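# Put one yellow sponge in each bench tote

## Task

Finish with exactly one yellow sponge inside each of the three totes on the bench, none sticking out past a tote's rim; every other yellow sponge must sit on top of the low shelf where the spares are kept. The totes and the cartons below the bench must not be shifted or rotated, the robot must not fall or be left leaning, and the result must stay in place without the robot holding anything.

## Robot and tools

ROBOT. A Hello Robot Stretch 3 with a single arm: a two-wheeled base (0.33 m long, 0.34 m wide), a lift that slides up a mast, and a telescoping arm that reaches out to the robot's right side. The gripper cannot move forward on its own; you drive the base for that. The base can only drive straight or spin in place, never sideways. Spinning pivots about the point between the drive wheels, 0.05 m behind the front edge. Stowed (arm in, wrist folded), the robot sweeps a circle of radius 0.28 m when turning; an unfolded, level wrist reaches past that circle.

FRAMES. Base frame: origin on the floor between the drive wheels, x forward, y left, z up. hand_pose is reported in this frame, at the point where the closed fingertips meet; with all wrist joints at zero its x axis points up, y back along the arm to the mast, z to the rear. Odometry frame is the base frame as it was at the scene's start; heading runs -3.142 to 3.142, left positive.

execute_actions. Argument "actions": a list with zero or one action. An empty list just reports state and pictures. An action may hold "base", "joints", "contact_limits"; its motions start together. "base" takes one command only: {"translate_m": d}, a relative drive of d metres from the current spot, forward positive, range -1 to 1; or {"rotate_rad": d}, a relative turn in radians, left/counter-clockwise positive, range -3.2 to 3.2. "joints" is one dictionary of absolute targets keyed by joint name: lift_m 0 to 1.1 (arm height, m); arm_m 0 to 0.52 (extension, m); wrist_yaw_rad -1.345 to 4.42 (0 along the arm, positive toward the front, 3.0 folded over the base); wrist_pitch_rad -1.57 to 0.451 (0 level, negative tips fingers down); wrist_roll_rad -2.911 to 2.911 (0 fingers side by side); gripper_m -0.089 to 0.179 (larger is wider; the actual fingertip gap is smaller, by 0.007 nearly shut and 0.025 fully open, zero below 0.007); head_pan_rad -3.953 to 1.73 (0 forward, positive left, -1.57 looks along the arm); head_tilt_rad -1.53 to 0.419 (negative down). "contact_limits" accepts only arm_m: an effort percentage 1 to 100 at which arm motion halts with contact_stop (a negative sign applies when retracting); it also caps holding force until the next action. Omitted joints or base may keep pushing toward earlier targets. Bad keys or out-of-range numbers cause refusal with no motion. Each action is capped at 15 s. "cameras": list from head_camera, nav_camera, wrist_camera, all; omitted/null means all, [] none. If a result reports a stop, later motion calls in the same reply are skipped.

wait: {"seconds": 0 to 10}; commands nothing, returns state and images. zoom_image: {"camera", "region": [x0, y0, x1, y1]} pixels of that camera's latest full image, at most 504x504. finished_scene: {"scene": n} ends the scene irreversibly and reports success.

RESULTS. base_status / joint_status: "done" (for the base, wheels turned the commanded amount, even if slipping), "off_target" (stopped short, maybe still pushing), "contact_stop", "time_out", "torque_fault" (target dropped; the joint holds where it stopped unless slack or off). Arm and lift go slack after a contact stop until re-commanded; a slack lift may sink under load or be pushed up by closing fingers on a surface. on_its_own describes uncommanded behaviour; "held at" is a target, not a position. motor_effort is percent of maximum, positive toward higher values, peak in brackets; readings carry fixed bias and noise. Positive wheel effort drives forward. lidar_m: 12 distances from the base origin in 30-degree sectors, first straight ahead then counter-clockwise (4th left, 7th behind, 10th right), in a plane 0.17 m up, range 0.15 to 12 m, "-" for nothing; it misses clear objects, thin legs, and parts hidden by the robot. wrist_depth_mm (45 to 1000) and head_depth_mm (280 to 4000, sideways image): 7x7 grids of median depths, top-left first. base_tilt in degrees, forward/right positive, with a fixed offset up to about 4. turned_by_wheels and turned_by_imu give turn since the last result.

CAMERAS. head_camera and nav_camera move with head pan/tilt; wrist_camera rides on the gripper. Calibration lines give K, distortion and T_world_to_cam from the base frame; expect small errors, larger for the wrist camera.

SPEED. Full base speed (0.30 m/s, 1.9 rad/s) needs lift_m under 0.30, arm_m under 0.03 and wrist_yaw_rad over 2.54; otherwise 0.10 m/s and 0.63 rad/s.

GRIPPING. Close to a value below the sponge's width; open to at least 0.02 above the touch value to let go. Neither reading nor "done" proves a grasp, so check images. Overly hard squeezing triggers a stall guard; send a different value to re-squeeze.

AVOID. Fold or unfold the wrist only with lift_m 0.32 to 0.95, pitch -0.4, roll near 0; once folded, lift may go down to 0.25. With yaw below -0.4 keep pitch at -0.5 or lower. Arm pushes against rigid things with the gripper above about 0.45 m can tip the robot, especially a second push or a raised contact limit. Do not drive while the gripper holds or presses something fixed; snagging furniture, above all reversing, can tip it. If tilted, reverse the last move in small steps, free the gripper, then lower lift to about 0.2. Base, wrist and head have no contact stop; wrist servos overloaded for seconds switch off for 10 s. Avoid drops, slams, hard hits, bumping totes or cartons. The scene keeps running while you think, and loose objects may occasionally get nudged.

Each tool is called as name([rows], argument=value, ...), one row to a line, values as JSON.

## Session

execute_actions(actions=[])

Scene clock: 0.00 s.
base_odometry: x=+0.000 y=+0.000 heading=+0.000 (m, m, rad; odometry frame)
turned_by_wheels: +0.000 (rad since the last result)
turned_by_imu: +0.000 (rad since the last result)
base_tilt: forward=+0.4 right=+0.3 (deg)
lidar_m: 1.11 2.61 2.35 2.50 1.27 1.28 1.52 1.78 1.87 1.76 0.93 0.93
head_depth_mm: 1710 1712 1707 1702 1710 1179 1002 / 1833 1857 1857 1859 1835 1176 1093 / 1949 2045 2044 2041 1999 1266 1209 / 1994 2275 2270 2250 2164 1370 1352 / 2020 2570 2544 2533 2436 1523 1533 / 2034 2842 2901 2893 2810 1756 1741 / 2024 2727 2756 2770 2783 2709 2335
base_status: not commanded
joint_positions: lift_m=+0.311 arm_m=+0.002 wrist_yaw_rad=+2.933 wrist_pitch_rad=-0.538 wrist_roll_rad=+0.002 gripper_m=+0.037 head_pan_rad=-0.003 head_tilt_rad=-0.001
joint_status: not commanded
motor_effort: left_wheel=+0 right_wheel=-1 lift_m=+20 arm_m=+0 wrist_yaw_rad=+0 wrist_pitch_rad=+6 wrist_roll_rad=+0 gripper_m=-1 head_pan_rad=+0 head_tilt_rad=+2 (%)
hand_pose: x=+0.0218 y=+0.0558 z=+0.2974 quat_wxyz=(+0.258, +0.698, +0.116, +0.658) (m; base frame)
wrist_depth_mm: - - - - - - - / - - - - - - - / 890 - 848 846 832 798 791 / 700 694 682 659 675 654 636 / 584 571 584 567 570 548 538 / 495 512 - - - 473 469 / 447 - - - 416 416 412
pictures: head_camera (sideways: a quarter turn clockwise sets it upright), nav_camera (sideways: a quarter turn counterclockwise sets it upright), wrist_camera
Images, in order (width x height): head_camera 896x504, nav_camera 672x504, wrist_camera 644x364.

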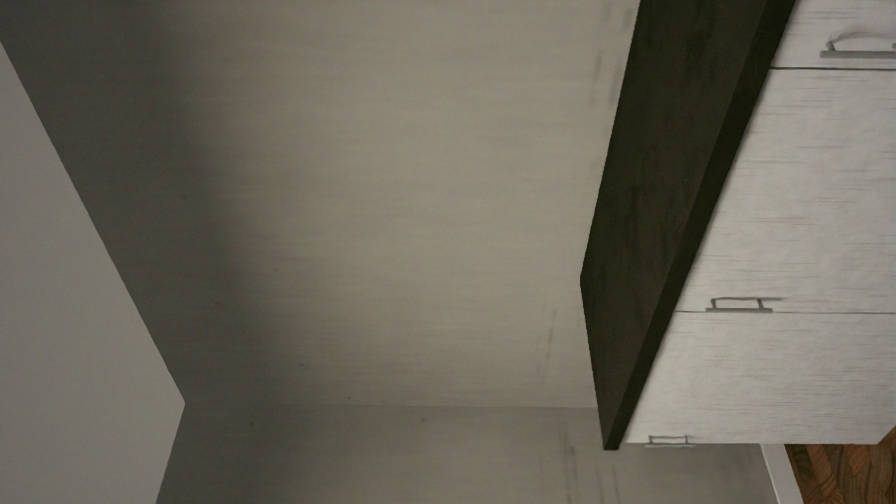

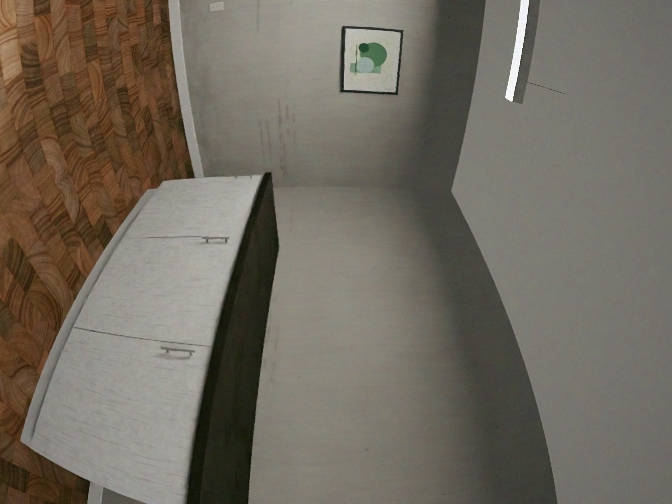

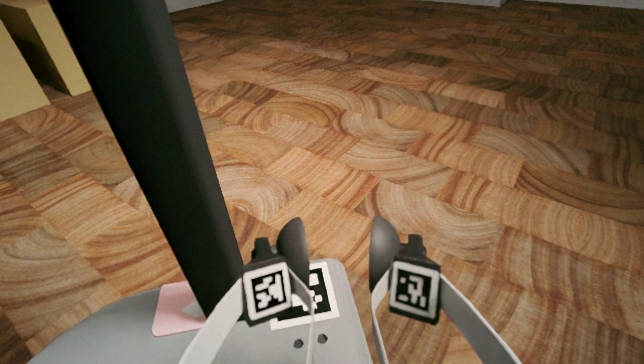

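execute_actions([
  {"joints":{"head_pan_rad":-3.9,"head_tilt_rad":-0.5}},
], cameras=["head_camera","nav_camera"])

execute_actions([
  {"joints":{"head_pan_rad":-2.5,"head_tilt_rad":-0.5}},
], cameras=["head_camera","nav_camera"])

Scene clock: 4.73 s.
base_odometry: x=+0.000 y=+0.000 heading=+0.000 (m, m, rad; odometry frame)
turned_by_wheels: +0.000 (rad since the last result)
turned_by_imu: +0.001 (rad since the last result)
base_tilt: forward=+0.3 right=+0.1 (deg)
lidar_m: 1.11 2.61 2.35 2.50 1.27 1.27 1.52 1.79 1.87 1.76 0.93 0.93
head_depth_mm: - - - - - - - / 1860 1993 1486 2345 - - - / 1892 2012 1329 2211 1646 1634 1379 / 1903 1983 1291 2322 1781 1654 1368 / 1921 2027 1348 2222 1640 1653 1380 / 1940 2041 1481 2223 1744 1663 1384 / 1950 2043 1486 2422 1677 1666 1369
base_status: not commanded
joint_positions: lift_m=+0.311 arm_m=+0.002 wrist_yaw_rad=+2.933 wrist_pitch_rad=-0.538 wrist_roll_rad=+0.002 gripper_m=+0.037 head_pan_rad=-3.893 head_tilt_rad=-0.494
joint_status: all done
motor_effort: left_wheel=+0(0) right_wheel=-1(0) lift_m=+20(20) arm_m=+0(1) wrist_yaw_rad=-1(1) wrist_pitch_rad=+6(6) wrist_roll_rad=+0(0) gripper_m=+1(0) head_pan_rad=-5(63) head_tilt_rad=-2(20) (%)
hand_pose: x=+0.0218 y=+0.0558 z=+0.2974 quat_wxyz=(+0.258, +0.698, +0.116, +0.658) (m; base frame)
wrist_depth_mm: - - - - - - - / - - - - - - - / 886 - 866 833 836 800 793 / 710 695 681 661 658 649 646 / 583 584 591 560 569 538 535 / 496 504 - - - 474 462 / 442 - - - 416 416 408
pictures: head_camera (sideways: a quarter turn clockwise sets it upright), nav_camera (sideways: a quarter turn counterclockwise sets it upright)
camera_calibration (this result's frames):
head_camera: T_world_to_cam=[[0.345243, -0.31521, -0.883996, 1.16856], [-0.669599, -0.742715, 0.00332239, 0.00804312], [-0.657605, 0.590776, -0.467482, 0.566988], [0, 0, 0, 1]] pos_world=[-0.0251984, 0.0393537, 1.29804]
nav_camera: T_world_to_cam=[[-0.351785, 0.310981, 0.882915, -1.10358], [0.672197, 0.740339, 0.00706408, 0.04032], [-0.651459, 0.595977, -0.46948, 0.573503], [0, 0, 0, 1]] pos_world=[-0.0417105, -0.0284535, 1.24333]
Images, in order (width x height): head_camera 896x504, nav_camera 672x504.

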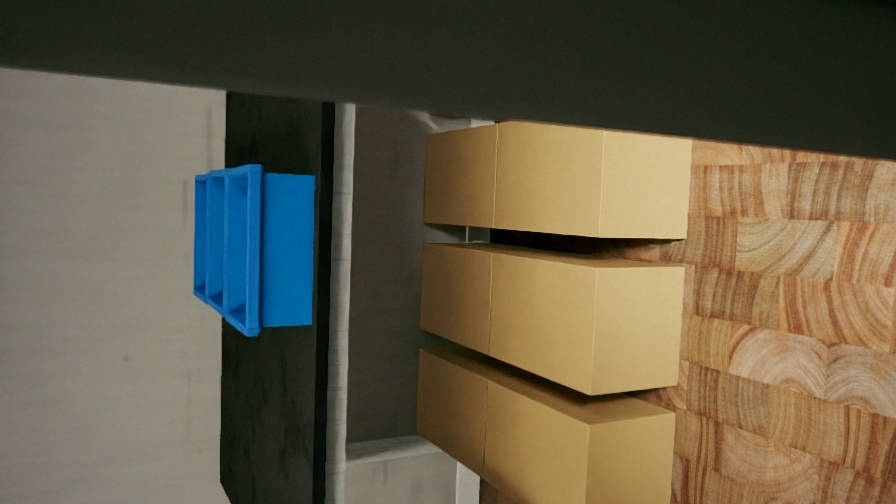

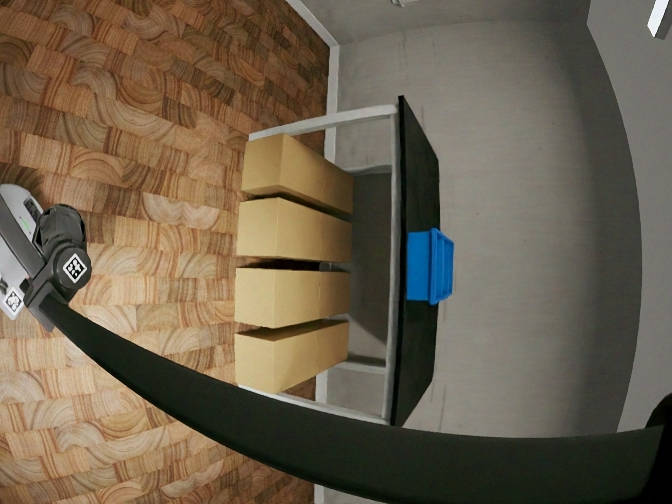

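Scene clock: 5.97 s.
base_odometry: x=+0.000 y=+0.000 heading=+0.000 (m, m, rad; odometry frame)
turned_by_wheels: +0.000 (rad since the last result)
turned_by_imu: +0.000 (rad since the last result)
base_tilt: forward=+0.4 right=+0.1 (deg)
lidar_m: 1.11 2.62 2.35 2.49 1.27 1.27 1.52 1.79 1.87 1.76 0.94 0.93
head_depth_mm: 1924 2058 2289 2470 2065 1652 1382 / 1908 2075 2274 2449 2095 1647 1375 / 1880 2036 2140 2164 2080 1662 1376 / 1873 2014 2127 2268 2091 1646 1372 / 1852 1996 2101 2166 2063 1662 1369 / 1833 1981 2069 2251 2033 1652 1370 / 1815 1957 2071 2204 2017 1657 1378
base_status: not commanded
joint_positions: lift_m=+0.311 arm_m=+0.002 wrist_yaw_rad=+2.933 wrist_pitch_rad=-0.538 wrist_roll_rad=+0.002 gripper_m=+0.037 head_pan_rad=-2.507 head_tilt_rad=-0.494
joint_status: all done
motor_effort: left_wheel=+0(0) right_wheel=+0(0) lift_m=+20(20) arm_m=+0(0) wrist_yaw_rad=+0(0) wrist_pitch_rad=+6(6) wrist_roll_rad=+0(0) gripper_m=+1(0) head_pan_rad=+4(63) head_tilt_rad=-1(1) (%)
hand_pose: x=+0.0218 y=+0.0558 z=+0.2974 quat_wxyz=(+0.258, +0.698, +0.116, +0.658) (m; base frame)
wrist_depth_mm: - - - - - - - / - - - - - - - / 881 - 861 838 814 822 796 / 711 682 685 659 660 648 655 / 583 575 586 564 566 548 533 / 499 508 - - - 471 460 / 447 - - - 416 415 412
pictures: head_camera (sideways: a quarter turn clockwise sets it upright), nav_camera (sideways: a quarter turn counterclockwise sets it upright)
camera_calibration (this result's frames):
head_camera: T_world_to_cam=[[0.373414, 0.28127, -0.883996, 1.16839], [0.606657, -0.794956, 0.00332239, 0.000257932], [-0.701804, -0.537524, -0.467482, 0.567258], [0, 0, 0, 1]] pos_world=[-0.0383457, -0.0235135, 1.29804]
nav_camera: T_world_to_cam=[[-0.370462, -0.288478, 0.882915, -1.10346], [-0.603843, 0.797072, 0.00706408, 0.0481038], [-0.705784, -0.530525, -0.46948, 0.573834], [0, 0, 0, 1]] pos_world=[0.0252594, -0.0522338, 1.24333]
Images, in order (width x height): head_camera 896x504, nav_camera 672x504.

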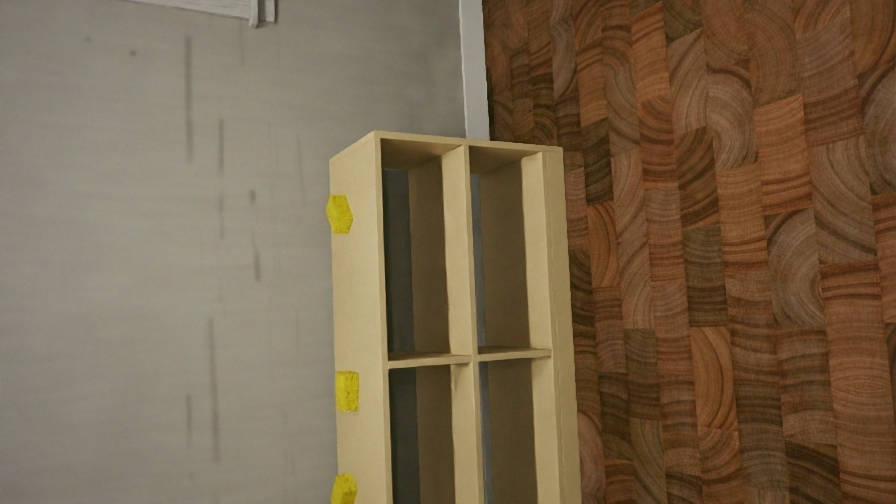

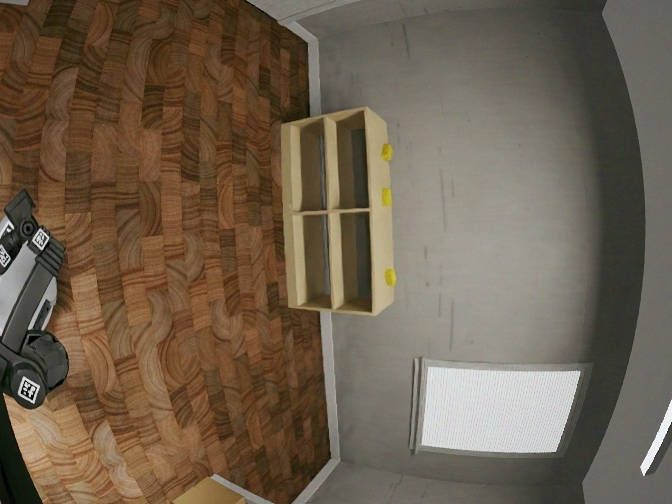

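execute_actions([
  {"joints":{"lift_m":0.28,"head_pan_rad":-1.57,"head_tilt_rad":-0.6}},
], cameras=[])

execute_actions([
  {"base":{"rotate_rad":2.446}},
], cameras=[])

execute_actions([
  {"base":{"translate_m":0.95}},
], cameras=[])

execute_actions([
  {"base":{"rotate_rad":1.444}},
])

Scene clock: 15.30 s.
base_odometry: x=+0.000 y=+0.000 heading=+0.000 (m, m, rad; odometry frame)
turned_by_wheels: +0.000 (rad since the last result)
turned_by_imu: +0.000 (rad since the last result)
base_tilt: forward=+0.2 right=-0.2 (deg)
lidar_m: 1.11 2.61 2.34 2.50 1.27 1.28 1.52 1.79 1.88 1.76 0.93 0.93
head_depth_mm: 2120 2285 2472 2362 1851 1519 1289 / 2229 2431 2683 2361 1851 1528 1288 / 2016 2237 2520 2370 1866 1520 1289 / 1832 2031 2217 2360 1860 1525 1292 / 1683 1842 2010 2175 1843 1521 1296 / 1560 1687 1856 2053 1852 1525 1288 / 1476 1585 1721 1878 1853 1525 1293
base_status: not commanded
joint_positions: lift_m=+0.280 arm_m=+0.002 wrist_yaw_rad=+2.933 wrist_pitch_rad=-0.538 wrist_roll_rad=+0.002 gripper_m=+0.037 head_pan_rad=-1.577 head_tilt_rad=-0.592
joint_status: all done
motor_effort: left_wheel=+0(0) right_wheel=+0(0) lift_m=+14(14) arm_m=+0(1) wrist_yaw_rad=-1(0) wrist_pitch_rad=+6(6) wrist_roll_rad=+0(0) gripper_m=+0(2) head_pan_rad=+4(60) head_tilt_rad=-2(8) (%)
hand_pose: x=+0.0218 y=+0.0558 z=+0.2670 quat_wxyz=(+0.258, +0.698, +0.116, +0.658) (m; base frame)
wrist_depth_mm: - - - - - - - / - - - - - - 962 / 831 - 778 769 773 738 721 / 662 649 631 625 612 609 587 / 546 538 554 535 527 504 506 / 466 - - - - 436 432 / - - - - 386 386 383
pictures: none
No camera images: the call's "cameras" was empty. Leave "cameras" out to get every camera's image.

Scene clock: 18.03 s.
base_odometry: x=+0.000 y=+0.000 heading=+2.446 (m, m, rad; odometry frame)
turned_by_wheels: +2.446 (rad since the last result)
turned_by_imu: +2.476 (rad since the last result)
base_tilt: forward=+0.3 right=+0.0 (deg)
lidar_m: 1.27 1.37 1.79 1.73 1.88 1.59 0.93 1.00 1.53 2.35 2.59 1.29
head_depth_mm: 2237 2434 2681 2363 1849 1519 1283 / 2253 2474 2748 2374 1850 1520 1295 / 2268 2492 2777 2362 1841 1527 1298 / 2259 2485 2768 2377 1846 1524 1299 / 2253 2477 2712 2372 1855 1519 1287 / 2294 2509 2751 2350 1853 1527 1293 / 2301 2516 2705 2354 1850 1514 1285
base_status: done
joint_positions: lift_m=+0.280 arm_m=+0.002 wrist_yaw_rad=+2.933 wrist_pitch_rad=-0.538 wrist_roll_rad=+0.002 gripper_m=+0.037 head_pan_rad=-1.577 head_tilt_rad=-0.593
joint_status: not commanded
motor_effort: left_wheel=-2(9) right_wheel=+1(9) lift_m=+14(15) arm_m=+0(1) wrist_yaw_rad=-1(0) wrist_pitch_rad=+6(6) wrist_roll_rad=+0(0) gripper_m=-1(1) head_pan_rad=+4(5) head_tilt_rad=-2(2) (%)
hand_pose: x=+0.0218 y=+0.0557 z=+0.2670 quat_wxyz=(+0.258, +0.698, +0.116, +0.658) (m; base frame)
wrist_depth_mm: - - - - - - - / - - - - - - 950 / 828 - 802 782 753 741 729 / 650 658 631 633 618 606 589 / 545 536 550 533 531 508 502 / 457 - - - - 437 434 / - - - - 388 385 382
pictures: none
No camera images: the call's "cameras" was empty. Leave "cameras" out to get every camera's image.

Scene clock: 22.90 s.
base_odometry: x=-0.729 y=+0.609 heading=+2.446 (m, m, rad; odometry frame)
turned_by_wheels: +0.000 (rad since the last result)
turned_by_imu: +0.005 (rad since the last result)
base_tilt: forward=+0.5 right=+0.1 (deg)
lidar_m: 0.33 0.35 0.53 1.67 2.20 2.54 1.88 2.03 2.48 2.43 0.42 0.33
head_depth_mm: 2274 2437 2707 2353 1851 1524 1289 / 2278 2493 2721 2350 1849 1528 1291 / 2326 2539 2770 2369 1840 1523 1293 / 2366 2593 2800 2366 1859 1521 1292 / 2393 2630 2916 2366 1856 1518 1292 / 2418 2712 2901 2367 1845 1473 1216 / 2488 2724 2841 866 987 1145 1021
base_status: done
joint_positions: lift_m=+0.280 arm_m=+0.002 wrist_yaw_rad=+2.933 wrist_pitch_rad=-0.538 wrist_roll_rad=+0.002 gripper_m=+0.037 head_pan_rad=-1.577 head_tilt_rad=-0.593
joint_status: not commanded
motor_effort: left_wheel=-2(7) right_wheel=+1(6) lift_m=+14(15) arm_m=+0(0) wrist_yaw_rad=-1(0) wrist_pitch_rad=+6(6) wrist_roll_rad=+0(0) gripper_m=+1(1) head_pan_rad=+5(4) head_tilt_rad=-2(2) (%)
hand_pose: x=+0.0218 y=+0.0557 z=+0.2670 quat_wxyz=(+0.258, +0.698, +0.116, +0.658) (m; base frame)
wrist_depth_mm: - - - - - 537 453 / - - - - - 512 360 / 824 - 792 777 764 522 361 / 658 644 632 626 609 564 365 / 540 533 543 541 532 495 371 / 466 - - - - 442 373 / - - - - 390 383 362
pictures: none
No camera images: the call's "cameras" was empty. Leave "cameras" out to get every camera's image.

Scene clock: 25.07 s.
base_odometry: x=-0.729 y=+0.609 heading=-2.393 (m, m, rad; odometry frame)
turned_by_wheels: +1.444 (rad since the last result)
turned_by_imu: +1.461 (rad since the last result)
base_tilt: forward=+0.4 right=+0.1 (deg)
lidar_m: 1.83 1.67 2.31 1.88 1.94 2.65 2.42 0.52 0.34 0.33 0.34 0.50
head_depth_mm: 1066 1168 960 518 431 460 1049 / 1064 1174 734 576 431 460 1019 / 1068 1148 755 576 428 461 1024 / 1070 1137 756 571 426 461 1234 / 1063 1133 751 571 424 460 1025 / 1063 1163 750 559 422 458 1019 / 1063 1166 959 642 421 472 1101
base_status: done
joint_positions: lift_m=+0.280 arm_m=+0.002 wrist_yaw_rad=+2.933 wrist_pitch_rad=-0.538 wrist_roll_rad=+0.002 gripper_m=+0.037 head_pan_rad=-1.577 head_tilt_rad=-0.593
joint_status: not commanded
motor_effort: left_wheel=-2(10) right_wheel=+1(7) lift_m=+14(14) arm_m=+0(1) wrist_yaw_rad=-1(0) wrist_pitch_rad=+6(6) wrist_roll_rad=+0(0) gripper_m=+1(1) head_pan_rad=+4(4) head_tilt_rad=-1(2) (%)
hand_pose: x=+0.0218 y=+0.0557 z=+0.2670 quat_wxyz=(+0.258, +0.698, +0.116, +0.658) (m; base frame)
wrist_depth_mm: - - - - - - - / - - - - - - 932 / 820 - 794 790 771 750 731 / 652 649 632 626 617 609 595 / 544 543 546 537 534 506 501 / 466 - - - - 441 430 / - - - - 387 385 381
pictures: head_camera (sideways: a quarter turn clockwise sets it upright), nav_camera (sideways: a quarter turn counterclockwise sets it upright), wrist_camera
camera_calibration (this result's frames):
head_camera: T_world_to_cam=[[-0.00196277, 0.552727, -0.83336, 1.10465], [0.999925, 0.0111477, 0.00503867, -0.00437487], [0.0120751, -0.833288, -0.552707, 0.673791], [0, 0, 0, 1]] pos_world=[-0.00159337, -0.0490572, 1.293]
nav_camera: T_world_to_cam=[[0.00950762, -0.55455, 0.832096, -1.03951], [-0.999946, -0.00867304, 0.00564536, 0.0523679], [0.00408618, -0.832105, -0.554602, 0.680257], [0, 0, 0, 1]] pos_world=[0.0594687, -0.00995986, 1.24195]
wrist_camera: T_world_to_cam=[[0.975857, -0.210031, -0.0599198, 0.0190388], [-0.174652, -0.585665, -0.791513, 0.287778], [0.131149, 0.782869, -0.608208, 0.279127], [0, 0, 0, 1]] pos_world=[-0.0049255, -0.0459794, 0.398688]
Images, in order (width x height): head_camera 896x504, nav_camera 672x504, wrist_camera 644x364.

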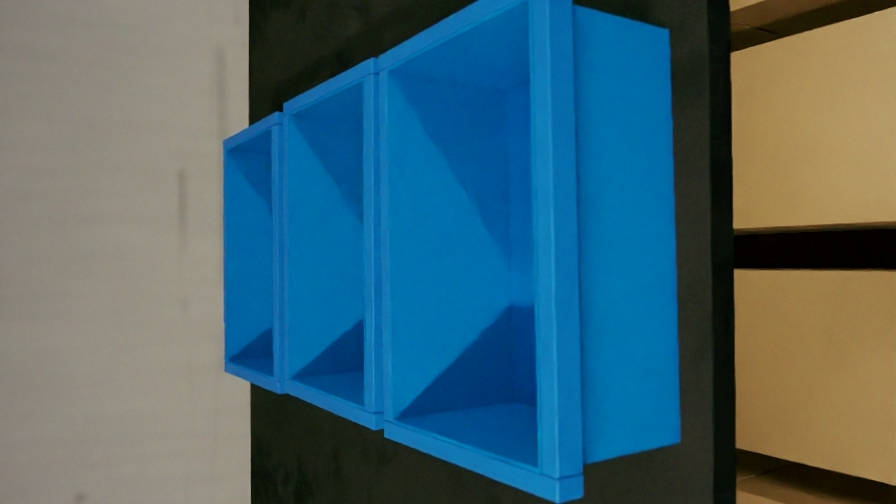

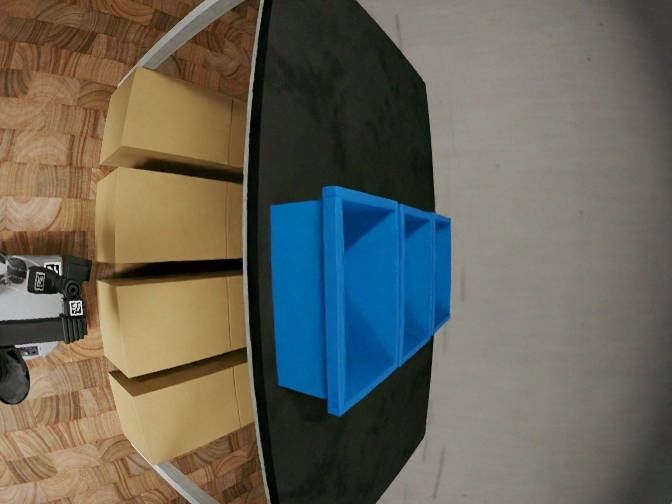

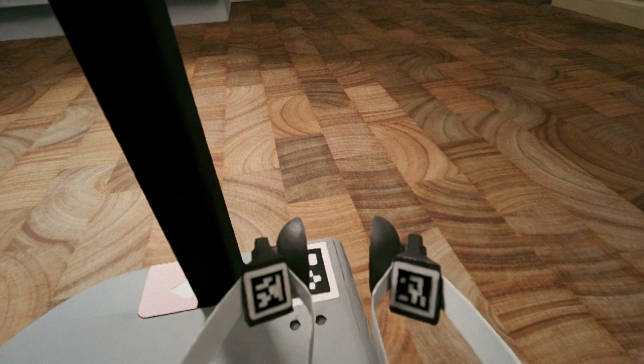

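execute_actions([
  {"joints":{"lift_m":0.9,"wrist_pitch_rad":-0.4}},
], cameras=[])

execute_actions([
  {"joints":{"wrist_yaw_rad":1.57}},
], cameras=[])

execute_actions([
  {"joints":{"lift_m":1.1,"wrist_pitch_rad":-0.1}},
], cameras=[])

execute_actions([
  {"joints":{"wrist_yaw_rad":0}},
])

Scene clock: 35.30 s.
base_odometry: x=-0.729 y=+0.609 heading=-2.393 (m, m, rad; odometry frame)
turned_by_wheels: +0.000 (rad since the last result)
turned_by_imu: +0.001 (rad since the last result)
base_tilt: forward=+0.4 right=+0.1 (deg)
lidar_m: 1.83 1.68 2.31 1.88 1.94 2.65 2.43 0.52 0.34 0.33 0.34 0.50
head_depth_mm: 1065 1174 955 517 432 460 - / 1064 1174 737 577 430 461 - / 1069 1142 754 576 428 461 - / 1068 1135 753 572 426 460 - / 1067 1141 752 571 425 457 - / 1062 1163 752 559 422 458 1040 / 1055 1165 958 644 421 471 1094
base_status: not commanded
joint_positions: lift_m=+0.900 arm_m=+0.002 wrist_yaw_rad=+2.933 wrist_pitch_rad=-0.424 wrist_roll_rad=+0.002 gripper_m=+0.037 head_pan_rad=-1.577 head_tilt_rad=-0.593
joint_status: all done
motor_effort: left_wheel=-2(2) right_wheel=+2(1) lift_m=+25(26) arm_m=+0(1) wrist_yaw_rad=+1(1) wrist_pitch_rad=+11(12) wrist_roll_rad=+0(0) gripper_m=+0(0) head_pan_rad=+5(4) head_tilt_rad=-2(1) (%)
hand_pose: x=+0.0251 y=+0.0714 z=+0.9110 quat_wxyz=(+0.220, +0.703, +0.076, +0.671) (m; base frame)
wrist_depth_mm: - - - - - - - / - - - - - - - / - - - - - - - / - - - - - - - / - - - - - - - / - - - - - - - / - - - - - - -
pictures: none
No camera images: the call's "cameras" was empty. Leave "cameras" out to get every camera's image.

Scene clock: 37.00 s.
base_odometry: x=-0.729 y=+0.609 heading=-2.393 (m, m, rad; odometry frame)
turned_by_wheels: +0.000 (rad since the last result)
turned_by_imu: +0.000 (rad since the last result)
base_tilt: forward=+0.4 right=+0.1 (deg)
lidar_m: 1.83 1.67 2.31 1.88 1.94 2.65 2.43 0.52 0.34 0.33 0.34 0.50
head_depth_mm: 1069 1176 956 517 432 461 - / 1071 1174 737 576 430 460 - / 1071 1137 753 574 428 458 - / 1072 1132 753 572 426 461 1237 / 1062 1134 751 570 424 459 1025 / 1060 1167 752 559 422 458 1021 / 1065 1164 954 643 422 472 1107
base_status: not commanded
joint_positions: lift_m=+0.900 arm_m=+0.002 wrist_yaw_rad=+1.574 wrist_pitch_rad=-0.424 wrist_roll_rad=+0.002 gripper_m=+0.037 head_pan_rad=-1.577 head_tilt_rad=-0.593
joint_status: all done
motor_effort: left_wheel=-2(2) right_wheel=+1(2) lift_m=+25(25) arm_m=+0(0) wrist_yaw_rad=-5(7) wrist_pitch_rad=+11(11) wrist_roll_rad=+0(0) gripper_m=-1(1) head_pan_rad=+4(4) head_tilt_rad=-1(1) (%)
hand_pose: x=+0.2023 y=-0.1469 z=+0.9110 quat_wxyz=(+0.593, +0.595, -0.383, +0.384) (m; base frame)
wrist_depth_mm: - - - - - - - / - - - - - 409 396 / - - - - - 353 271 / - - - - - - 225 / - - - - - - 279 / - - - - - - - / - - - - 808 774 766
pictures: none
No camera images: the call's "cameras" was empty. Leave "cameras" out to get every camera's image.

Scene clock: 39.67 s.
base_odometry: x=-0.729 y=+0.609 heading=-2.393 (m, m, rad; odometry frame)
turned_by_wheels: +0.000 (rad since the last result)
turned_by_imu: +0.000 (rad since the last result)
base_tilt: forward=+0.1 right=+0.0 (deg)
lidar_m: 1.83 1.68 2.31 1.87 1.94 2.66 2.43 0.52 0.34 0.33 0.34 0.50
head_depth_mm: - - - - - 461 1042 / - - - - - 461 1022 / - - - - - 462 1019 / 1061 1142 755 - - 462 1234 / 1060 1141 750 551 - - 1021 / 1059 1167 752 540 - - 1000 / 1061 1167 955 - - - 1025
base_status: not commanded
joint_positions: lift_m=+1.100 arm_m=+0.002 wrist_yaw_rad=+1.574 wrist_pitch_rad=-0.126 wrist_roll_rad=+0.002 gripper_m=+0.037 head_pan_rad=-1.577 head_tilt_rad=-0.593
joint_status: all done
motor_effort: left_wheel=-2(2) right_wheel=+1(1) lift_m=+25(29) arm_m=+0(0) wrist_yaw_rad=-5(6) wrist_pitch_rad=+13(13) wrist_roll_rad=+0(0) gripper_m=-1(0) head_pan_rad=+4(4) head_tilt_rad=-1(2) (%)
hand_pose: x=+0.2298 y=-0.1467 z=+1.1822 quat_wxyz=(+0.530, +0.532, -0.467, +0.468) (m; base frame)
wrist_depth_mm: - - - - - - - / - - - - - - - / - - - - - - - / - - - - - - - / - - - - - - - / - - - - - 578 568 / - - - - - 453 450
pictures: none
No camera images: the call's "cameras" was empty. Leave "cameras" out to get every camera's image.

Scene clock: 41.47 s.
base_odometry: x=-0.729 y=+0.609 heading=-2.394 (m, m, rad; odometry frame)
turned_by_wheels: +0.000 (rad since the last result)
turned_by_imu: +0.000 (rad since the last result)
base_tilt: forward=+0.3 right=+0.2 (deg)
lidar_m: 1.83 1.67 2.31 1.88 1.94 2.65 2.43 0.52 0.34 0.33 0.34 0.50
head_depth_mm: - - - - - 1146 1048 / - - - - - - 1024 / - - - - - 1119 1023 / - - - 581 427 461 1241 / 1064 1136 754 569 424 460 1019 / 1061 1166 752 559 422 458 1023 / 1065 1166 959 645 421 472 1089
base_status: not commanded
joint_positions: lift_m=+1.100 arm_m=+0.002 wrist_yaw_rad=+0.004 wrist_pitch_rad=-0.126 wrist_roll_rad=+0.002 gripper_m=+0.037 head_pan_rad=-1.577 head_tilt_rad=-0.593
joint_status: all done
motor_effort: left_wheel=-2(2) right_wheel=+1(1) lift_m=+25(26) arm_m=+0(1) wrist_yaw_rad=-5(9) wrist_pitch_rad=+13(13) wrist_roll_rad=+0(0) gripper_m=+0(0) head_pan_rad=+5(5) head_tilt_rad=-1(1) (%)
hand_pose: x=-0.0205 y=-0.3986 z=+1.1822 quat_wxyz=(+0.705, +0.046, -0.706, -0.044) (m; base frame)
wrist_depth_mm: 907 898 912 872 907 893 883 / 955 937 921 917 923 912 919 / - - - 963 953 944 964 / - - - - - - - / - 843 774 560 783 780 755 / 627 618 534 533 - 572 567 / 480 478 326 328 327 459 452
pictures: head_camera (sideways: a quarter turn clockwise sets it upright), nav_camera (sideways: a quarter turn counterclockwise sets it upright), wrist_camera
camera_calibration (this result's frames):
head_camera: T_world_to_cam=[[-0.00196257, 0.552727, -0.83336, 1.10465], [0.999925, 0.0111474, 0.00503867, -0.00437487], [0.0120748, -0.833288, -0.552707, 0.673791], [0, 0, 0, 1]] pos_world=[-0.00159339, -0.0490572, 1.293]
nav_camera: T_world_to_cam=[[0.00950743, -0.55455, 0.832096, -1.03951], [-0.999946, -0.00867269, 0.00564536, 0.0523679], [0.00408588, -0.832105, -0.554602, 0.680257], [0, 0, 0, 1]] pos_world=[0.0594687, -0.00995988, 1.24195]
wrist_camera: T_world_to_cam=[[-0.998101, -0.025159, -0.0562186, 0.0485895], [0.0485014, 0.241531, -0.96918, 1.283], [0.0379621, -0.970067, -0.239852, 0.0608431], [0, 0, 0, 1]] pos_world=[-0.0160397, -0.249639, 1.26078]
Images, in order (width x height): head_camera 896x504, nav_camera 672x504, wrist_camera 644x364.

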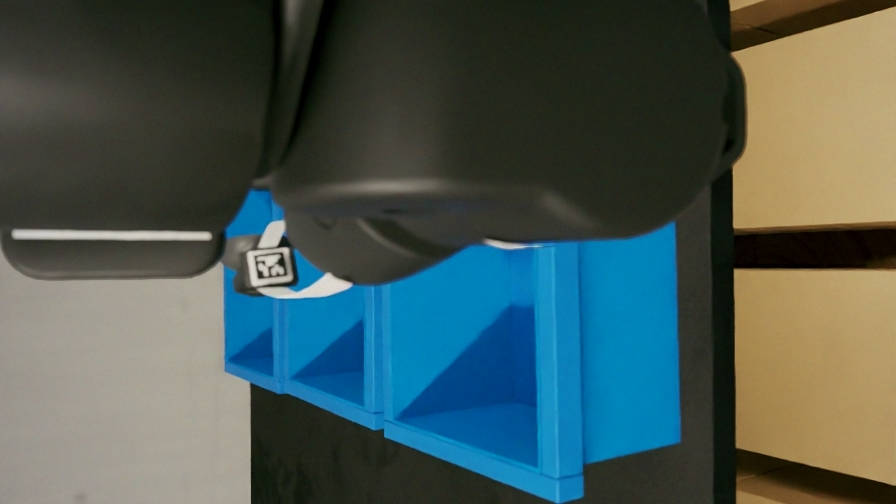

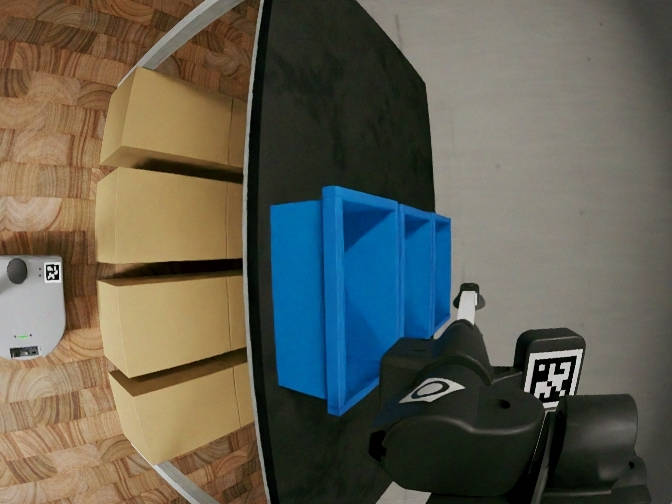

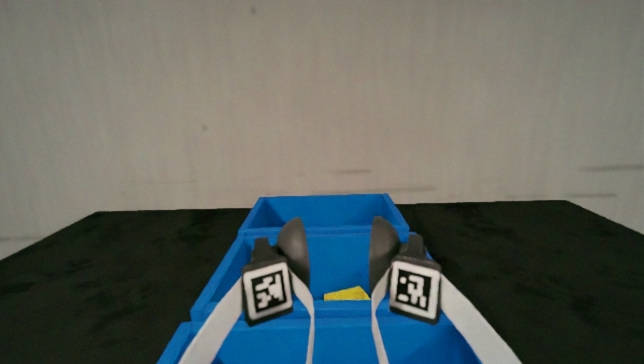

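execute_actions([
  {"joints":{"wrist_pitch_rad":-0.62,"arm_m":0.08,"gripper_m":0.17}},
], cameras=["wrist_camera"])

execute_actions([
  {"joints":{"arm_m":0.28}},
], cameras=["wrist_camera"])

execute_actions([
  {"joints":{"arm_m":0.48}},
], cameras=["wrist_camera","nav_camera"])

Scene clock: 46.13 s.
base_odometry: x=-0.729 y=+0.609 heading=-2.394 (m, m, rad; odometry frame)
turned_by_wheels: +0.000 (rad since the last result)
turned_by_imu: +0.001 (rad since the last result)
base_tilt: forward=+0.5 right=+0.1 (deg)
lidar_m: 1.83 1.67 2.32 1.87 1.94 2.66 2.42 0.52 0.34 0.33 0.34 0.50
head_depth_mm: - - - 488 431 461 1043 / - - - - 430 460 1021 / - - - - 414 461 1024 / 1064 1126 747 582 425 460 1240 / 1062 1134 751 581 424 460 1024 / 1062 1159 751 567 422 459 1022 / 1062 1163 957 644 421 472 1094
base_status: not commanded
joint_positions: lift_m=+1.100 arm_m=+0.080 wrist_yaw_rad=+0.003 wrist_pitch_rad=-0.629 wrist_roll_rad=+0.002 gripper_m=+0.170 head_pan_rad=-1.577 head_tilt_rad=-0.593
joint_status: all done
motor_effort: left_wheel=-3(2) right_wheel=+1(1) lift_m=+25(25) arm_m=+4(3) wrist_yaw_rad=-4(6) wrist_pitch_rad=+4(11) wrist_roll_rad=+0(0) gripper_m=+1(86) head_pan_rad=+5(4) head_tilt_rad=-2(1) (%)
hand_pose: x=-0.0210 y=-0.4176 z=+1.0680 quat_wxyz=(+0.672, +0.220, -0.672, -0.218) (m; base frame)
wrist_depth_mm: 833 818 604 572 709 784 765 / 668 647 426 439 424 596 593 / 531 505 374 422 293 465 478 / 435 281 274 277 280 286 401 / 373 243 324 327 330 264 347 / 319 - 317 315 310 249 310 / 184 254 281 278 276 248 167
pictures: wrist_camera
camera_calibration (this result's frames):
wrist_camera: T_world_to_cam=[[-0.99822, 0.00588428, -0.0593549, 0.0575021], [0.0475736, 0.67879, -0.732789, 1.10714], [0.0359776, -0.734308, -0.677862, 0.581256], [0, 0, 0, 1]] pos_world=[-0.0161829, -0.32503, 1.20872]
Images, in order (width x height): wrist_camera 644x364.

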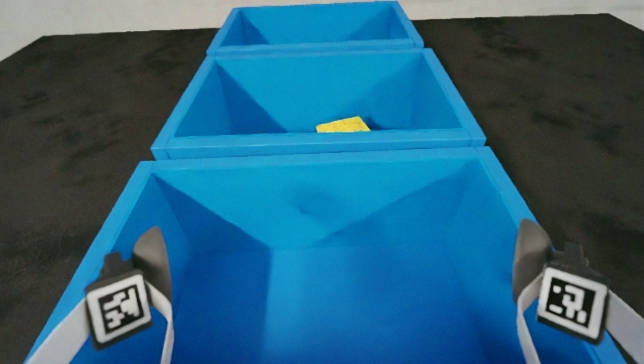

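Scene clock: 48.83 s.
base_odometry: x=-0.729 y=+0.609 heading=-2.394 (m, m, rad; odometry frame)
turned_by_wheels: +0.000 (rad since the last result)
turned_by_imu: +0.000 (rad since the last result)
base_tilt: forward=+0.3 right=+0.1 (deg)
lidar_m: 1.84 1.67 2.32 1.88 1.94 2.66 2.44 0.52 0.34 0.33 0.34 0.50
head_depth_mm: 1074 1197 958 517 431 461 1045 / - 1192 732 575 429 460 1021 / - - 742 574 427 460 1020 / 1064 1152 753 574 425 461 1234 / 1063 1138 750 570 424 459 1024 / 1060 1165 750 559 422 458 1021 / 1056 1165 956 643 421 473 1090
base_status: not commanded
joint_positions: lift_m=+1.100 arm_m=+0.280 wrist_yaw_rad=+0.003 wrist_pitch_rad=-0.630 wrist_roll_rad=+0.002 gripper_m=+0.170 head_pan_rad=-1.577 head_tilt_rad=-0.593
joint_status: all done
motor_effort: left_wheel=-2(2) right_wheel=+1(1) lift_m=+25(25) arm_m=+4(4) wrist_yaw_rad=-3(4) wrist_pitch_rad=+5(5) wrist_roll_rad=+0(0) gripper_m=+0(1) head_pan_rad=+4(4) head_tilt_rad=-2(1) (%)
hand_pose: x=-0.0211 y=-0.6175 z=+1.0679 quat_wxyz=(+0.672, +0.220, -0.672, -0.219) (m; base frame)
wrist_depth_mm: 668 677 672 666 658 671 674 / 667 649 442 447 444 600 590 / 529 504 304 306 298 489 481 / 435 286 295 294 295 279 401 / 372 248 340 339 333 254 344 / 203 - 315 276 299 238 310 / 182 261 280 270 243 238 162
pictures: wrist_camera
camera_calibration (this result's frames):
wrist_camera: T_world_to_cam=[[-0.998216, 0.00645943, -0.0593492, 0.0589161], [0.0479372, 0.679242, -0.732347, 1.24255], [0.0355819, -0.733886, -0.67834, 0.435156], [0, 0, 0, 1]] pos_world=[-0.0162369, -0.525016, 1.20866]
Images, in order (width x height): wrist_camera 644x364.

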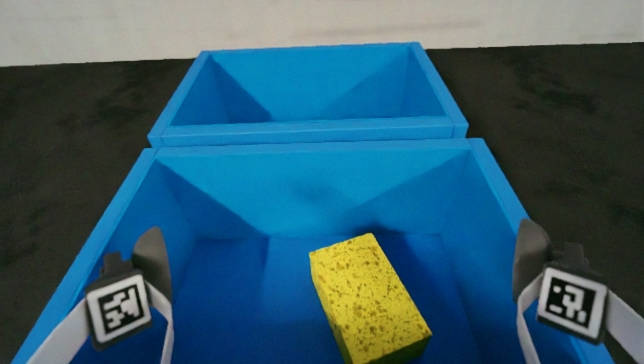

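Scene clock: 51.53 s.
base_odometry: x=-0.729 y=+0.609 heading=-2.394 (m, m, rad; odometry frame)
turned_by_wheels: +0.000 (rad since the last result)
turned_by_imu: +0.000 (rad since the last result)
base_tilt: forward=+0.5 right=+0.1 (deg)
lidar_m: 1.83 1.67 2.31 1.87 1.94 2.65 2.43 0.52 0.34 0.33 0.34 0.50
head_depth_mm: 1086 1175 957 517 431 460 1047 / 1077 1169 734 574 429 460 1022 / - 1118 743 575 428 460 1022 / 1052 1020 752 572 426 461 1236 / 1061 1129 753 570 424 459 1022 / 1058 1155 752 559 421 457 1016 / 1057 1165 953 644 421 472 1087
base_status: not commanded
joint_positions: lift_m=+1.100 arm_m=+0.480 wrist_yaw_rad=+0.002 wrist_pitch_rad=-0.630 wrist_roll_rad=+0.002 gripper_m=+0.170 head_pan_rad=-1.577 head_tilt_rad=-0.593
joint_status: all done
motor_effort: left_wheel=-2(2) right_wheel=+1(1) lift_m=+25(25) arm_m=+5(0) wrist_yaw_rad=-4(4) wrist_pitch_rad=+5(5) wrist_roll_rad=+0(0) gripper_m=+0(1) head_pan_rad=+3(4) head_tilt_rad=-2(1) (%)
hand_pose: x=-0.0211 y=-0.8175 z=+1.0679 quat_wxyz=(+0.672, +0.220, -0.672, -0.219) (m; base frame)
wrist_depth_mm: 495 494 491 497 493 494 494 / 551 545 548 550 557 542 539 / 525 509 505 293 296 487 472 / 434 288 318 320 313 388 399 / 372 248 352 354 341 235 346 / 200 - 315 311 307 220 309 / - 165 281 166 164 163 162
pictures: nav_camera (sideways: a quarter turn counterclockwise sets it upright), wrist_camera
camera_calibration (this result's frames):
nav_camera: T_world_to_cam=[[0.00950749, -0.55455, 0.832096, -1.03951], [-0.999946, -0.0086728, 0.00564536, 0.0523679], [0.00408598, -0.832105, -0.554602, 0.680257], [0, 0, 0, 1]] pos_world=[0.0594687, -0.00995988, 1.24195]
wrist_camera: T_world_to_cam=[[-0.998216, 0.00656761, -0.0593473, 0.0602733], [0.0480024, 0.679383, -0.732212, 1.37832], [0.0355107, -0.733755, -0.678486, 0.288639], [0, 0, 0, 1]] pos_world=[-0.0162466, -0.725011, 1.20864]
Images, in order (width x height): nav_camera 672x504, wrist_camera 644x364.

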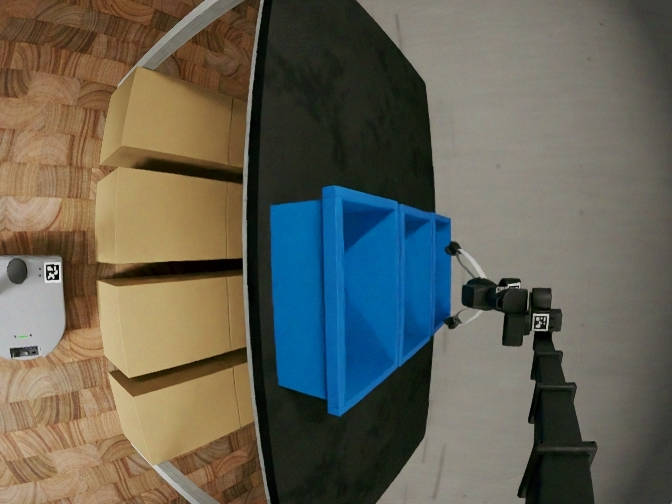

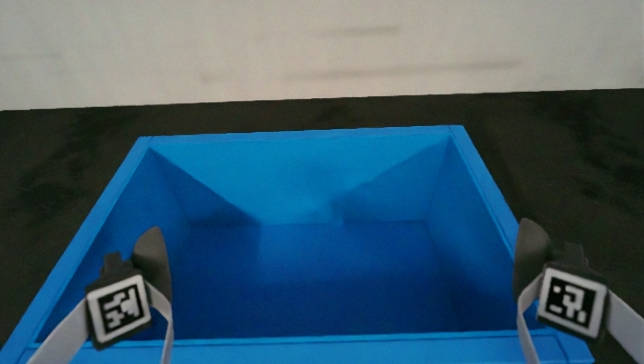

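execute_actions([
  {"joints":{"arm_m":0.0,"wrist_yaw_rad":1.57,"wrist_pitch_rad":-0.4},"base":{"rotate_rad":0.355}},
], cameras=[])

execute_actions([
  {"joints":{"lift_m":0.8},"base":{"translate_m":1.0}},
], cameras=[])

execute_actions([
  {"base":{"translate_m":0.42}},
], cameras=[])

execute_actions([
  {"base":{"rotate_rad":1.197},"joints":{"wrist_yaw_rad":0,"wrist_pitch_rad":-1.0,"head_tilt_rad":-0.85}},
])

Scene clock: 67.90 s.
base_odometry: x=-0.729 y=+0.609 heading=-2.039 (m, m, rad; odometry frame)
turned_by_wheels: +0.355 (rad since the last result)
turned_by_imu: +0.361 (rad since the last result)
base_tilt: forward=+0.3 right=+0.0 (deg)
lidar_m: 1.67 2.31 1.87 1.88 2.30 2.48 0.59 0.37 0.33 0.33 0.40 0.80
head_depth_mm: - - - - - 435 1022 / - - - - - 450 1213 / - - - - - 792 1021 / 1133 1232 954 721 - - 980 / 1165 1272 958 723 - - 984 / 1207 1300 954 722 - - 998 / 1251 1375 955 723 - - 996
base_status: done
joint_positions: lift_m=+1.100 arm_m=+0.003 wrist_yaw_rad=+1.568 wrist_pitch_rad=-0.423 wrist_roll_rad=+0.002 gripper_m=+0.170 head_pan_rad=-1.577 head_tilt_rad=-0.593
joint_status: all done
joint sent to its limit — the command would take arm_m past its lower limit, so that joint was sent only as far as its limit.
motor_effort: left_wheel=-2(8) right_wheel=+1(7) lift_m=+25(26) arm_m=-4(1) wrist_yaw_rad=+2(9) wrist_pitch_rad=+11(11) wrist_roll_rad=+0(0) gripper_m=+0(1) head_pan_rad=+5(5) head_tilt_rad=-1(1) (%)
hand_pose: x=+0.2024 y=-0.1484 z=+1.1111 quat_wxyz=(+0.594, +0.594, -0.385, +0.382) (m; base frame)
wrist_depth_mm: - - - - - - - / - - - - - - - / - - - - - - - / - - - - - - 567 / - - - - - - 466 / - - - - - - 386 / - - - - - - -
pictures: none
No camera images: the call's "cameras" was empty. Leave "cameras" out to get every camera's image.

Scene clock: 79.33 s.
base_odometry: x=-1.180 y=-0.284 heading=-2.039 (m, m, rad; odometry frame)
turned_by_wheels: +0.000 (rad since the last result)
turned_by_imu: +0.005 (rad since the last result)
base_tilt: forward=+0.2 right=+0.1 (deg)
lidar_m: 0.68 0.98 2.16 1.89 1.88 3.35 1.19 0.73 0.71 1.58 1.22 1.09
head_depth_mm: 1316 1424 1571 1736 1832 1525 1290 / 1355 1485 1617 1808 1848 1522 1314 / 1400 1533 1687 1874 1855 1522 1332 / 1438 1579 1755 1962 1862 1517 1303 / 1485 1634 1821 2011 1851 1514 1292 / 1540 1700 1905 2107 1842 1526 1288 / 1563 1688 1799 1923 1850 1510 1290
base_status: done
joint_positions: lift_m=+0.800 arm_m=+0.003 wrist_yaw_rad=+1.568 wrist_pitch_rad=-0.423 wrist_roll_rad=+0.002 gripper_m=+0.170 head_pan_rad=-1.577 head_tilt_rad=-0.593
joint_status: all done
motor_effort: left_wheel=-3(5) right_wheel=+1(3) lift_m=+14(20) arm_m=-3(4) wrist_yaw_rad=+3(2) wrist_pitch_rad=+11(11) wrist_roll_rad=+0(0) gripper_m=+0(1) head_pan_rad=+4(4) head_tilt_rad=-1(1) (%)
hand_pose: x=+0.2024 y=-0.1484 z=+0.8119 quat_wxyz=(+0.594, +0.594, -0.385, +0.382) (m; base frame)
wrist_depth_mm: - - - 900 834 771 697 / - - - - 890 823 763 / - 906 825 819 - 894 805 / - - - 913 - 945 887 / - - 948 891 - - 932 / - - - - - - - / - 948 - 941 950 948 918
pictures: none
No camera images: the call's "cameras" was empty. Leave "cameras" out to get every camera's image.

Scene clock: 84.97 s.
base_odometry: x=-1.370 y=-0.658 heading=-2.039 (m, m, rad; odometry frame)
turned_by_wheels: +0.000 (rad since the last result)
turned_by_imu: +0.002 (rad since the last result)
base_tilt: forward=+0.4 right=+0.1 (deg)
lidar_m: 0.70 0.64 1.20 2.03 2.34 3.34 1.42 1.02 1.56 1.25 0.78 0.27
head_depth_mm: 1429 1552 1714 1894 1841 1526 1294 / 1478 1630 1764 1954 1841 1525 1322 / 1522 1658 1836 2061 1852 1518 1335 / 1552 1727 1913 2120 1860 1525 1305 / 1428 1546 1670 1819 1788 1526 1285 / 1174 1263 1325 1444 1550 1504 1293 / 1007 1077 1106 1204 1280 1365 1282
base_status: done
joint_positions: lift_m=+0.800 arm_m=+0.003 wrist_yaw_rad=+1.568 wrist_pitch_rad=-0.423 wrist_roll_rad=+0.002 gripper_m=+0.170 head_pan_rad=-1.577 head_tilt_rad=-0.593
joint_status: not commanded
motor_effort: left_wheel=-3(5) right_wheel=+1(4) lift_m=+14(14) arm_m=-3(3) wrist_yaw_rad=+2(0) wrist_pitch_rad=+11(11) wrist_roll_rad=+0(0) gripper_m=+0(0) head_pan_rad=+5(4) head_tilt_rad=-1(1) (%)
hand_pose: x=+0.2024 y=-0.1484 z=+0.8119 quat_wxyz=(+0.594, +0.594, -0.385, +0.382) (m; base frame)
wrist_depth_mm: 740 674 611 550 500 467 426 / 825 739 663 597 534 490 453 / 860 791 728 648 580 530 486 / 612 615 573 588 627 570 512 / 497 505 481 477 694 633 567 / 592 - 398 409 760 694 597 / 708 607 359 360 848 766 691
pictures: none
No camera images: the call's "cameras" was empty. Leave "cameras" out to get every camera's image.

Scene clock: 87.83 s.
base_odometry: x=-1.370 y=-0.658 heading=-0.842 (m, m, rad; odometry frame)
turned_by_wheels: +1.197 (rad since the last result)
turned_by_imu: +1.217 (rad since the last result)
base_tilt: forward=+0.5 right=+0.1 (deg)
lidar_m: 1.20 2.08 2.03 3.79 1.17 1.02 1.71 1.03 0.73 0.27 0.71 0.64
head_depth_mm: 618 707 822 991 1236 - - / 614 703 822 987 1234 - - / 613 701 819 981 1225 - - / 610 701 813 923 803 691 1055 / 609 696 811 898 786 701 892 / 606 693 810 896 767 687 897 / 606 691 805 894 771 690 895
base_status: done
joint_positions: lift_m=+0.800 arm_m=+0.003 wrist_yaw_rad=+0.004 wrist_pitch_rad=-1.003 wrist_roll_rad=+0.002 gripper_m=+0.170 head_pan_rad=-1.577 head_tilt_rad=-0.839
joint_status: all done
motor_effort: left_wheel=-2(7) right_wheel=+2(4) lift_m=+14(14) arm_m=-3(3) wrist_yaw_rad=-5(6) wrist_pitch_rad=+1(10) wrist_roll_rad=+0(0) gripper_m=+0(1) head_pan_rad=+4(3) head_tilt_rad=-2(15) (%)
hand_pose: x=-0.0212 y=-0.2652 z=+0.7101 quat_wxyz=(+0.620, +0.341, -0.620, -0.339) (m; base frame)
wrist_depth_mm: 386 316 376 388 544 557 555 / 352 326 345 349 655 668 665 / 321 319 317 324 845 829 863 / 300 295 291 301 911 910 908 / 277 279 270 274 861 862 837 / 512 - 509 506 805 809 805 / 784 793 772 769 761 777 723
pictures: head_camera (sideways: a quarter turn clockwise sets it upright), nav_camera (sideways: a quarter turn counterclockwise sets it upright), wrist_camera
camera_calibration (this result's frames):
head_camera: T_world_to_cam=[[-0.000862188, 0.73925, -0.673431, 0.896188], [0.999915, 0.00941208, 0.0090518, -0.0095972], [0.0130299, -0.673365, -0.739195, 0.916364], [0, 0, 0, 1]] pos_world=[-0.00157109, -0.0453684, 1.28098]
nav_camera: T_world_to_cam=[[0.0084092, -0.740711, 0.671771, -0.830535], [-0.999952, -0.00961728, 0.00191312, 0.0572281], [0.00504354, -0.671755, -0.740756, 0.922394], [0, 0, 0, 1]] pos_world=[0.0595574, 0.0049868, 1.24109]
wrist_camera: T_world_to_cam=[[-0.9983, 0.0264335, -0.0519477, 0.0353615], [0.0464384, 0.899327, -0.434804, 0.588252], [0.0352246, -0.436477, -0.899026, 0.686589], [0, 0, 0, 1]] pos_world=[-0.0162009, -0.230286, 0.874873]
Images, in order (width x height): head_camera 896x504, nav_camera 672x504, wrist_camera 644x364.

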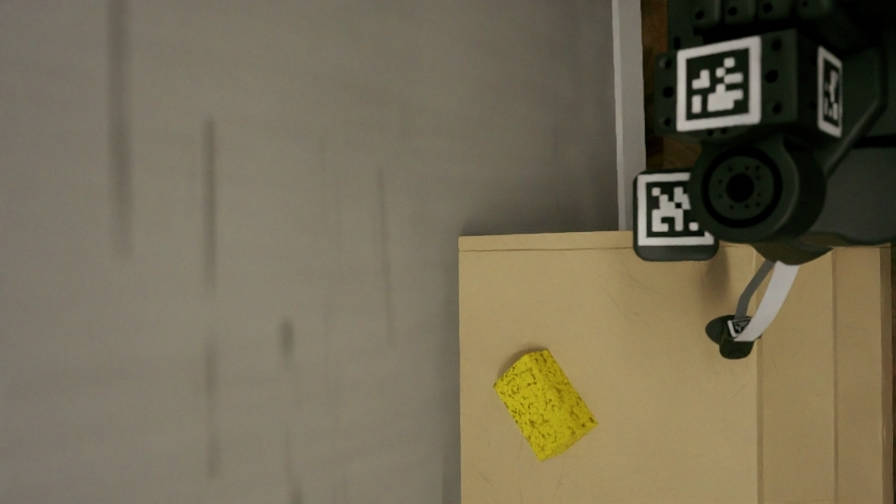

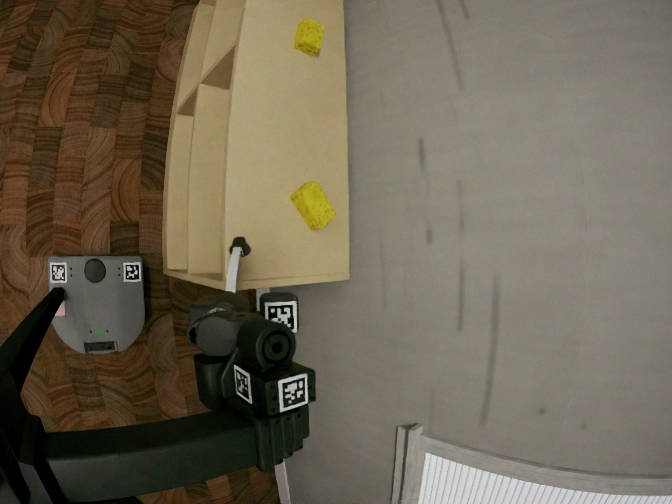

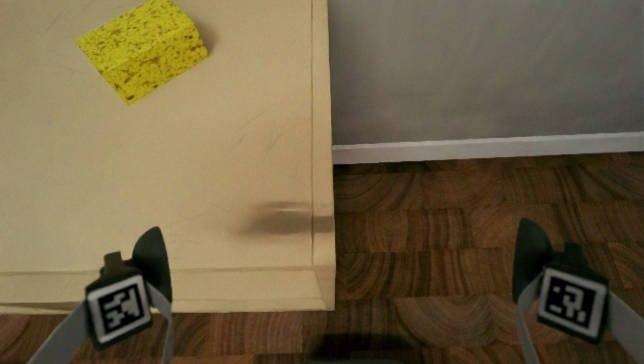

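execute_actions([
  {"base":{"translate_m":0.29},"joints":{"wrist_yaw_rad":-0.89,"arm_m":0.276,"gripper_m":0.13}},
], cameras=["head_camera","wrist_camera"])

Scene clock: 96.40 s.
base_odometry: x=-1.177 y=-0.875 heading=-0.842 (m, m, rad; odometry frame)
turned_by_wheels: +0.000 (rad since the last result)
turned_by_imu: +0.002 (rad since the last result)
base_tilt: forward=+0.3 right=+0.1 (deg)
lidar_m: 1.74 1.79 1.85 3.75 1.59 1.28 2.00 0.40 0.41 0.69 0.41 0.39
head_depth_mm: 606 694 789 - - - 885 / 603 690 - 894 761 689 897 / 602 690 - - 764 686 898 / 601 685 782 873 786 691 892 / 598 684 796 895 787 689 895 / 599 682 795 896 787 689 898 / 594 680 792 896 787 688 886
base_status: done
joint_positions: lift_m=+0.800 arm_m=+0.276 wrist_yaw_rad=-0.887 wrist_pitch_rad=-1.004 wrist_roll_rad=+0.002 gripper_m=+0.130 head_pan_rad=-1.577 head_tilt_rad=-0.839
joint_status: all done
motor_effort: left_wheel=-2(3) right_wheel=+2(4) lift_m=+14(14) arm_m=+5(6) wrist_yaw_rad=-5(6) wrist_pitch_rad=+2(2) wrist_roll_rad=+0(0) gripper_m=-1(87) head_pan_rad=+4(6) head_tilt_rad=-2(3) (%)
hand_pose: x=-0.1125 y=-0.4946 z=+0.7100 quat_wxyz=(+0.413, +0.041, -0.706, -0.574) (m; base frame)
wrist_depth_mm: 186 219 286 406 681 - - / 201 239 320 346 882 - - / 214 269 349 310 307 - - / 235 298 289 286 285 283 891 / 258 306 270 224 263 266 260 / 289 259 254 210 246 - 245 / 246 237 239 199 231 232 229
pictures: head_camera (sideways: a quarter turn clockwise sets it upright), wrist_camera
camera_calibration (this result's frames):
head_camera: T_world_to_cam=[[-0.000861542, 0.739374, -0.673295, 0.89601], [0.999915, 0.00941053, 0.00905463, -0.00960087], [0.0130308, -0.673229, -0.739319, 0.916525], [0, 0, 0, 1]] pos_world=[-0.00157106, -0.0453646, 1.28097]
wrist_camera: T_world_to_cam=[[-0.607152, 0.792888, -0.0519223, 0.373342], [0.728764, 0.529625, -0.434051, 0.692148], [-0.316654, -0.301374, -0.899391, 0.617075], [0, 0, 0, 1]] pos_world=[-0.0823384, -0.476627, 0.874804]
Images, in order (width x height): head_camera 896x504, wrist_camera 644x364.

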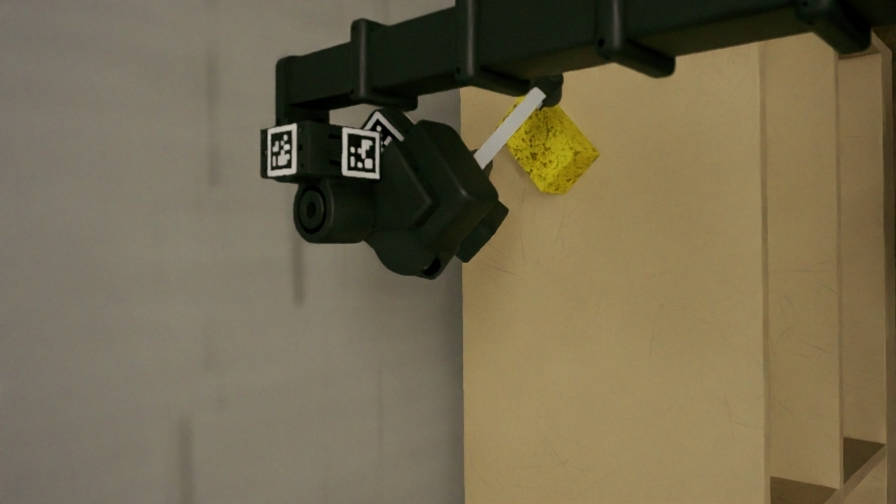

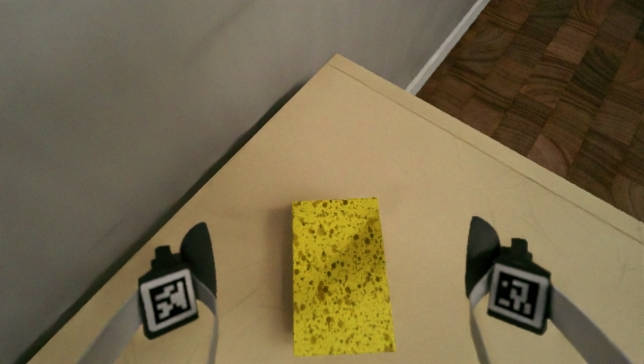

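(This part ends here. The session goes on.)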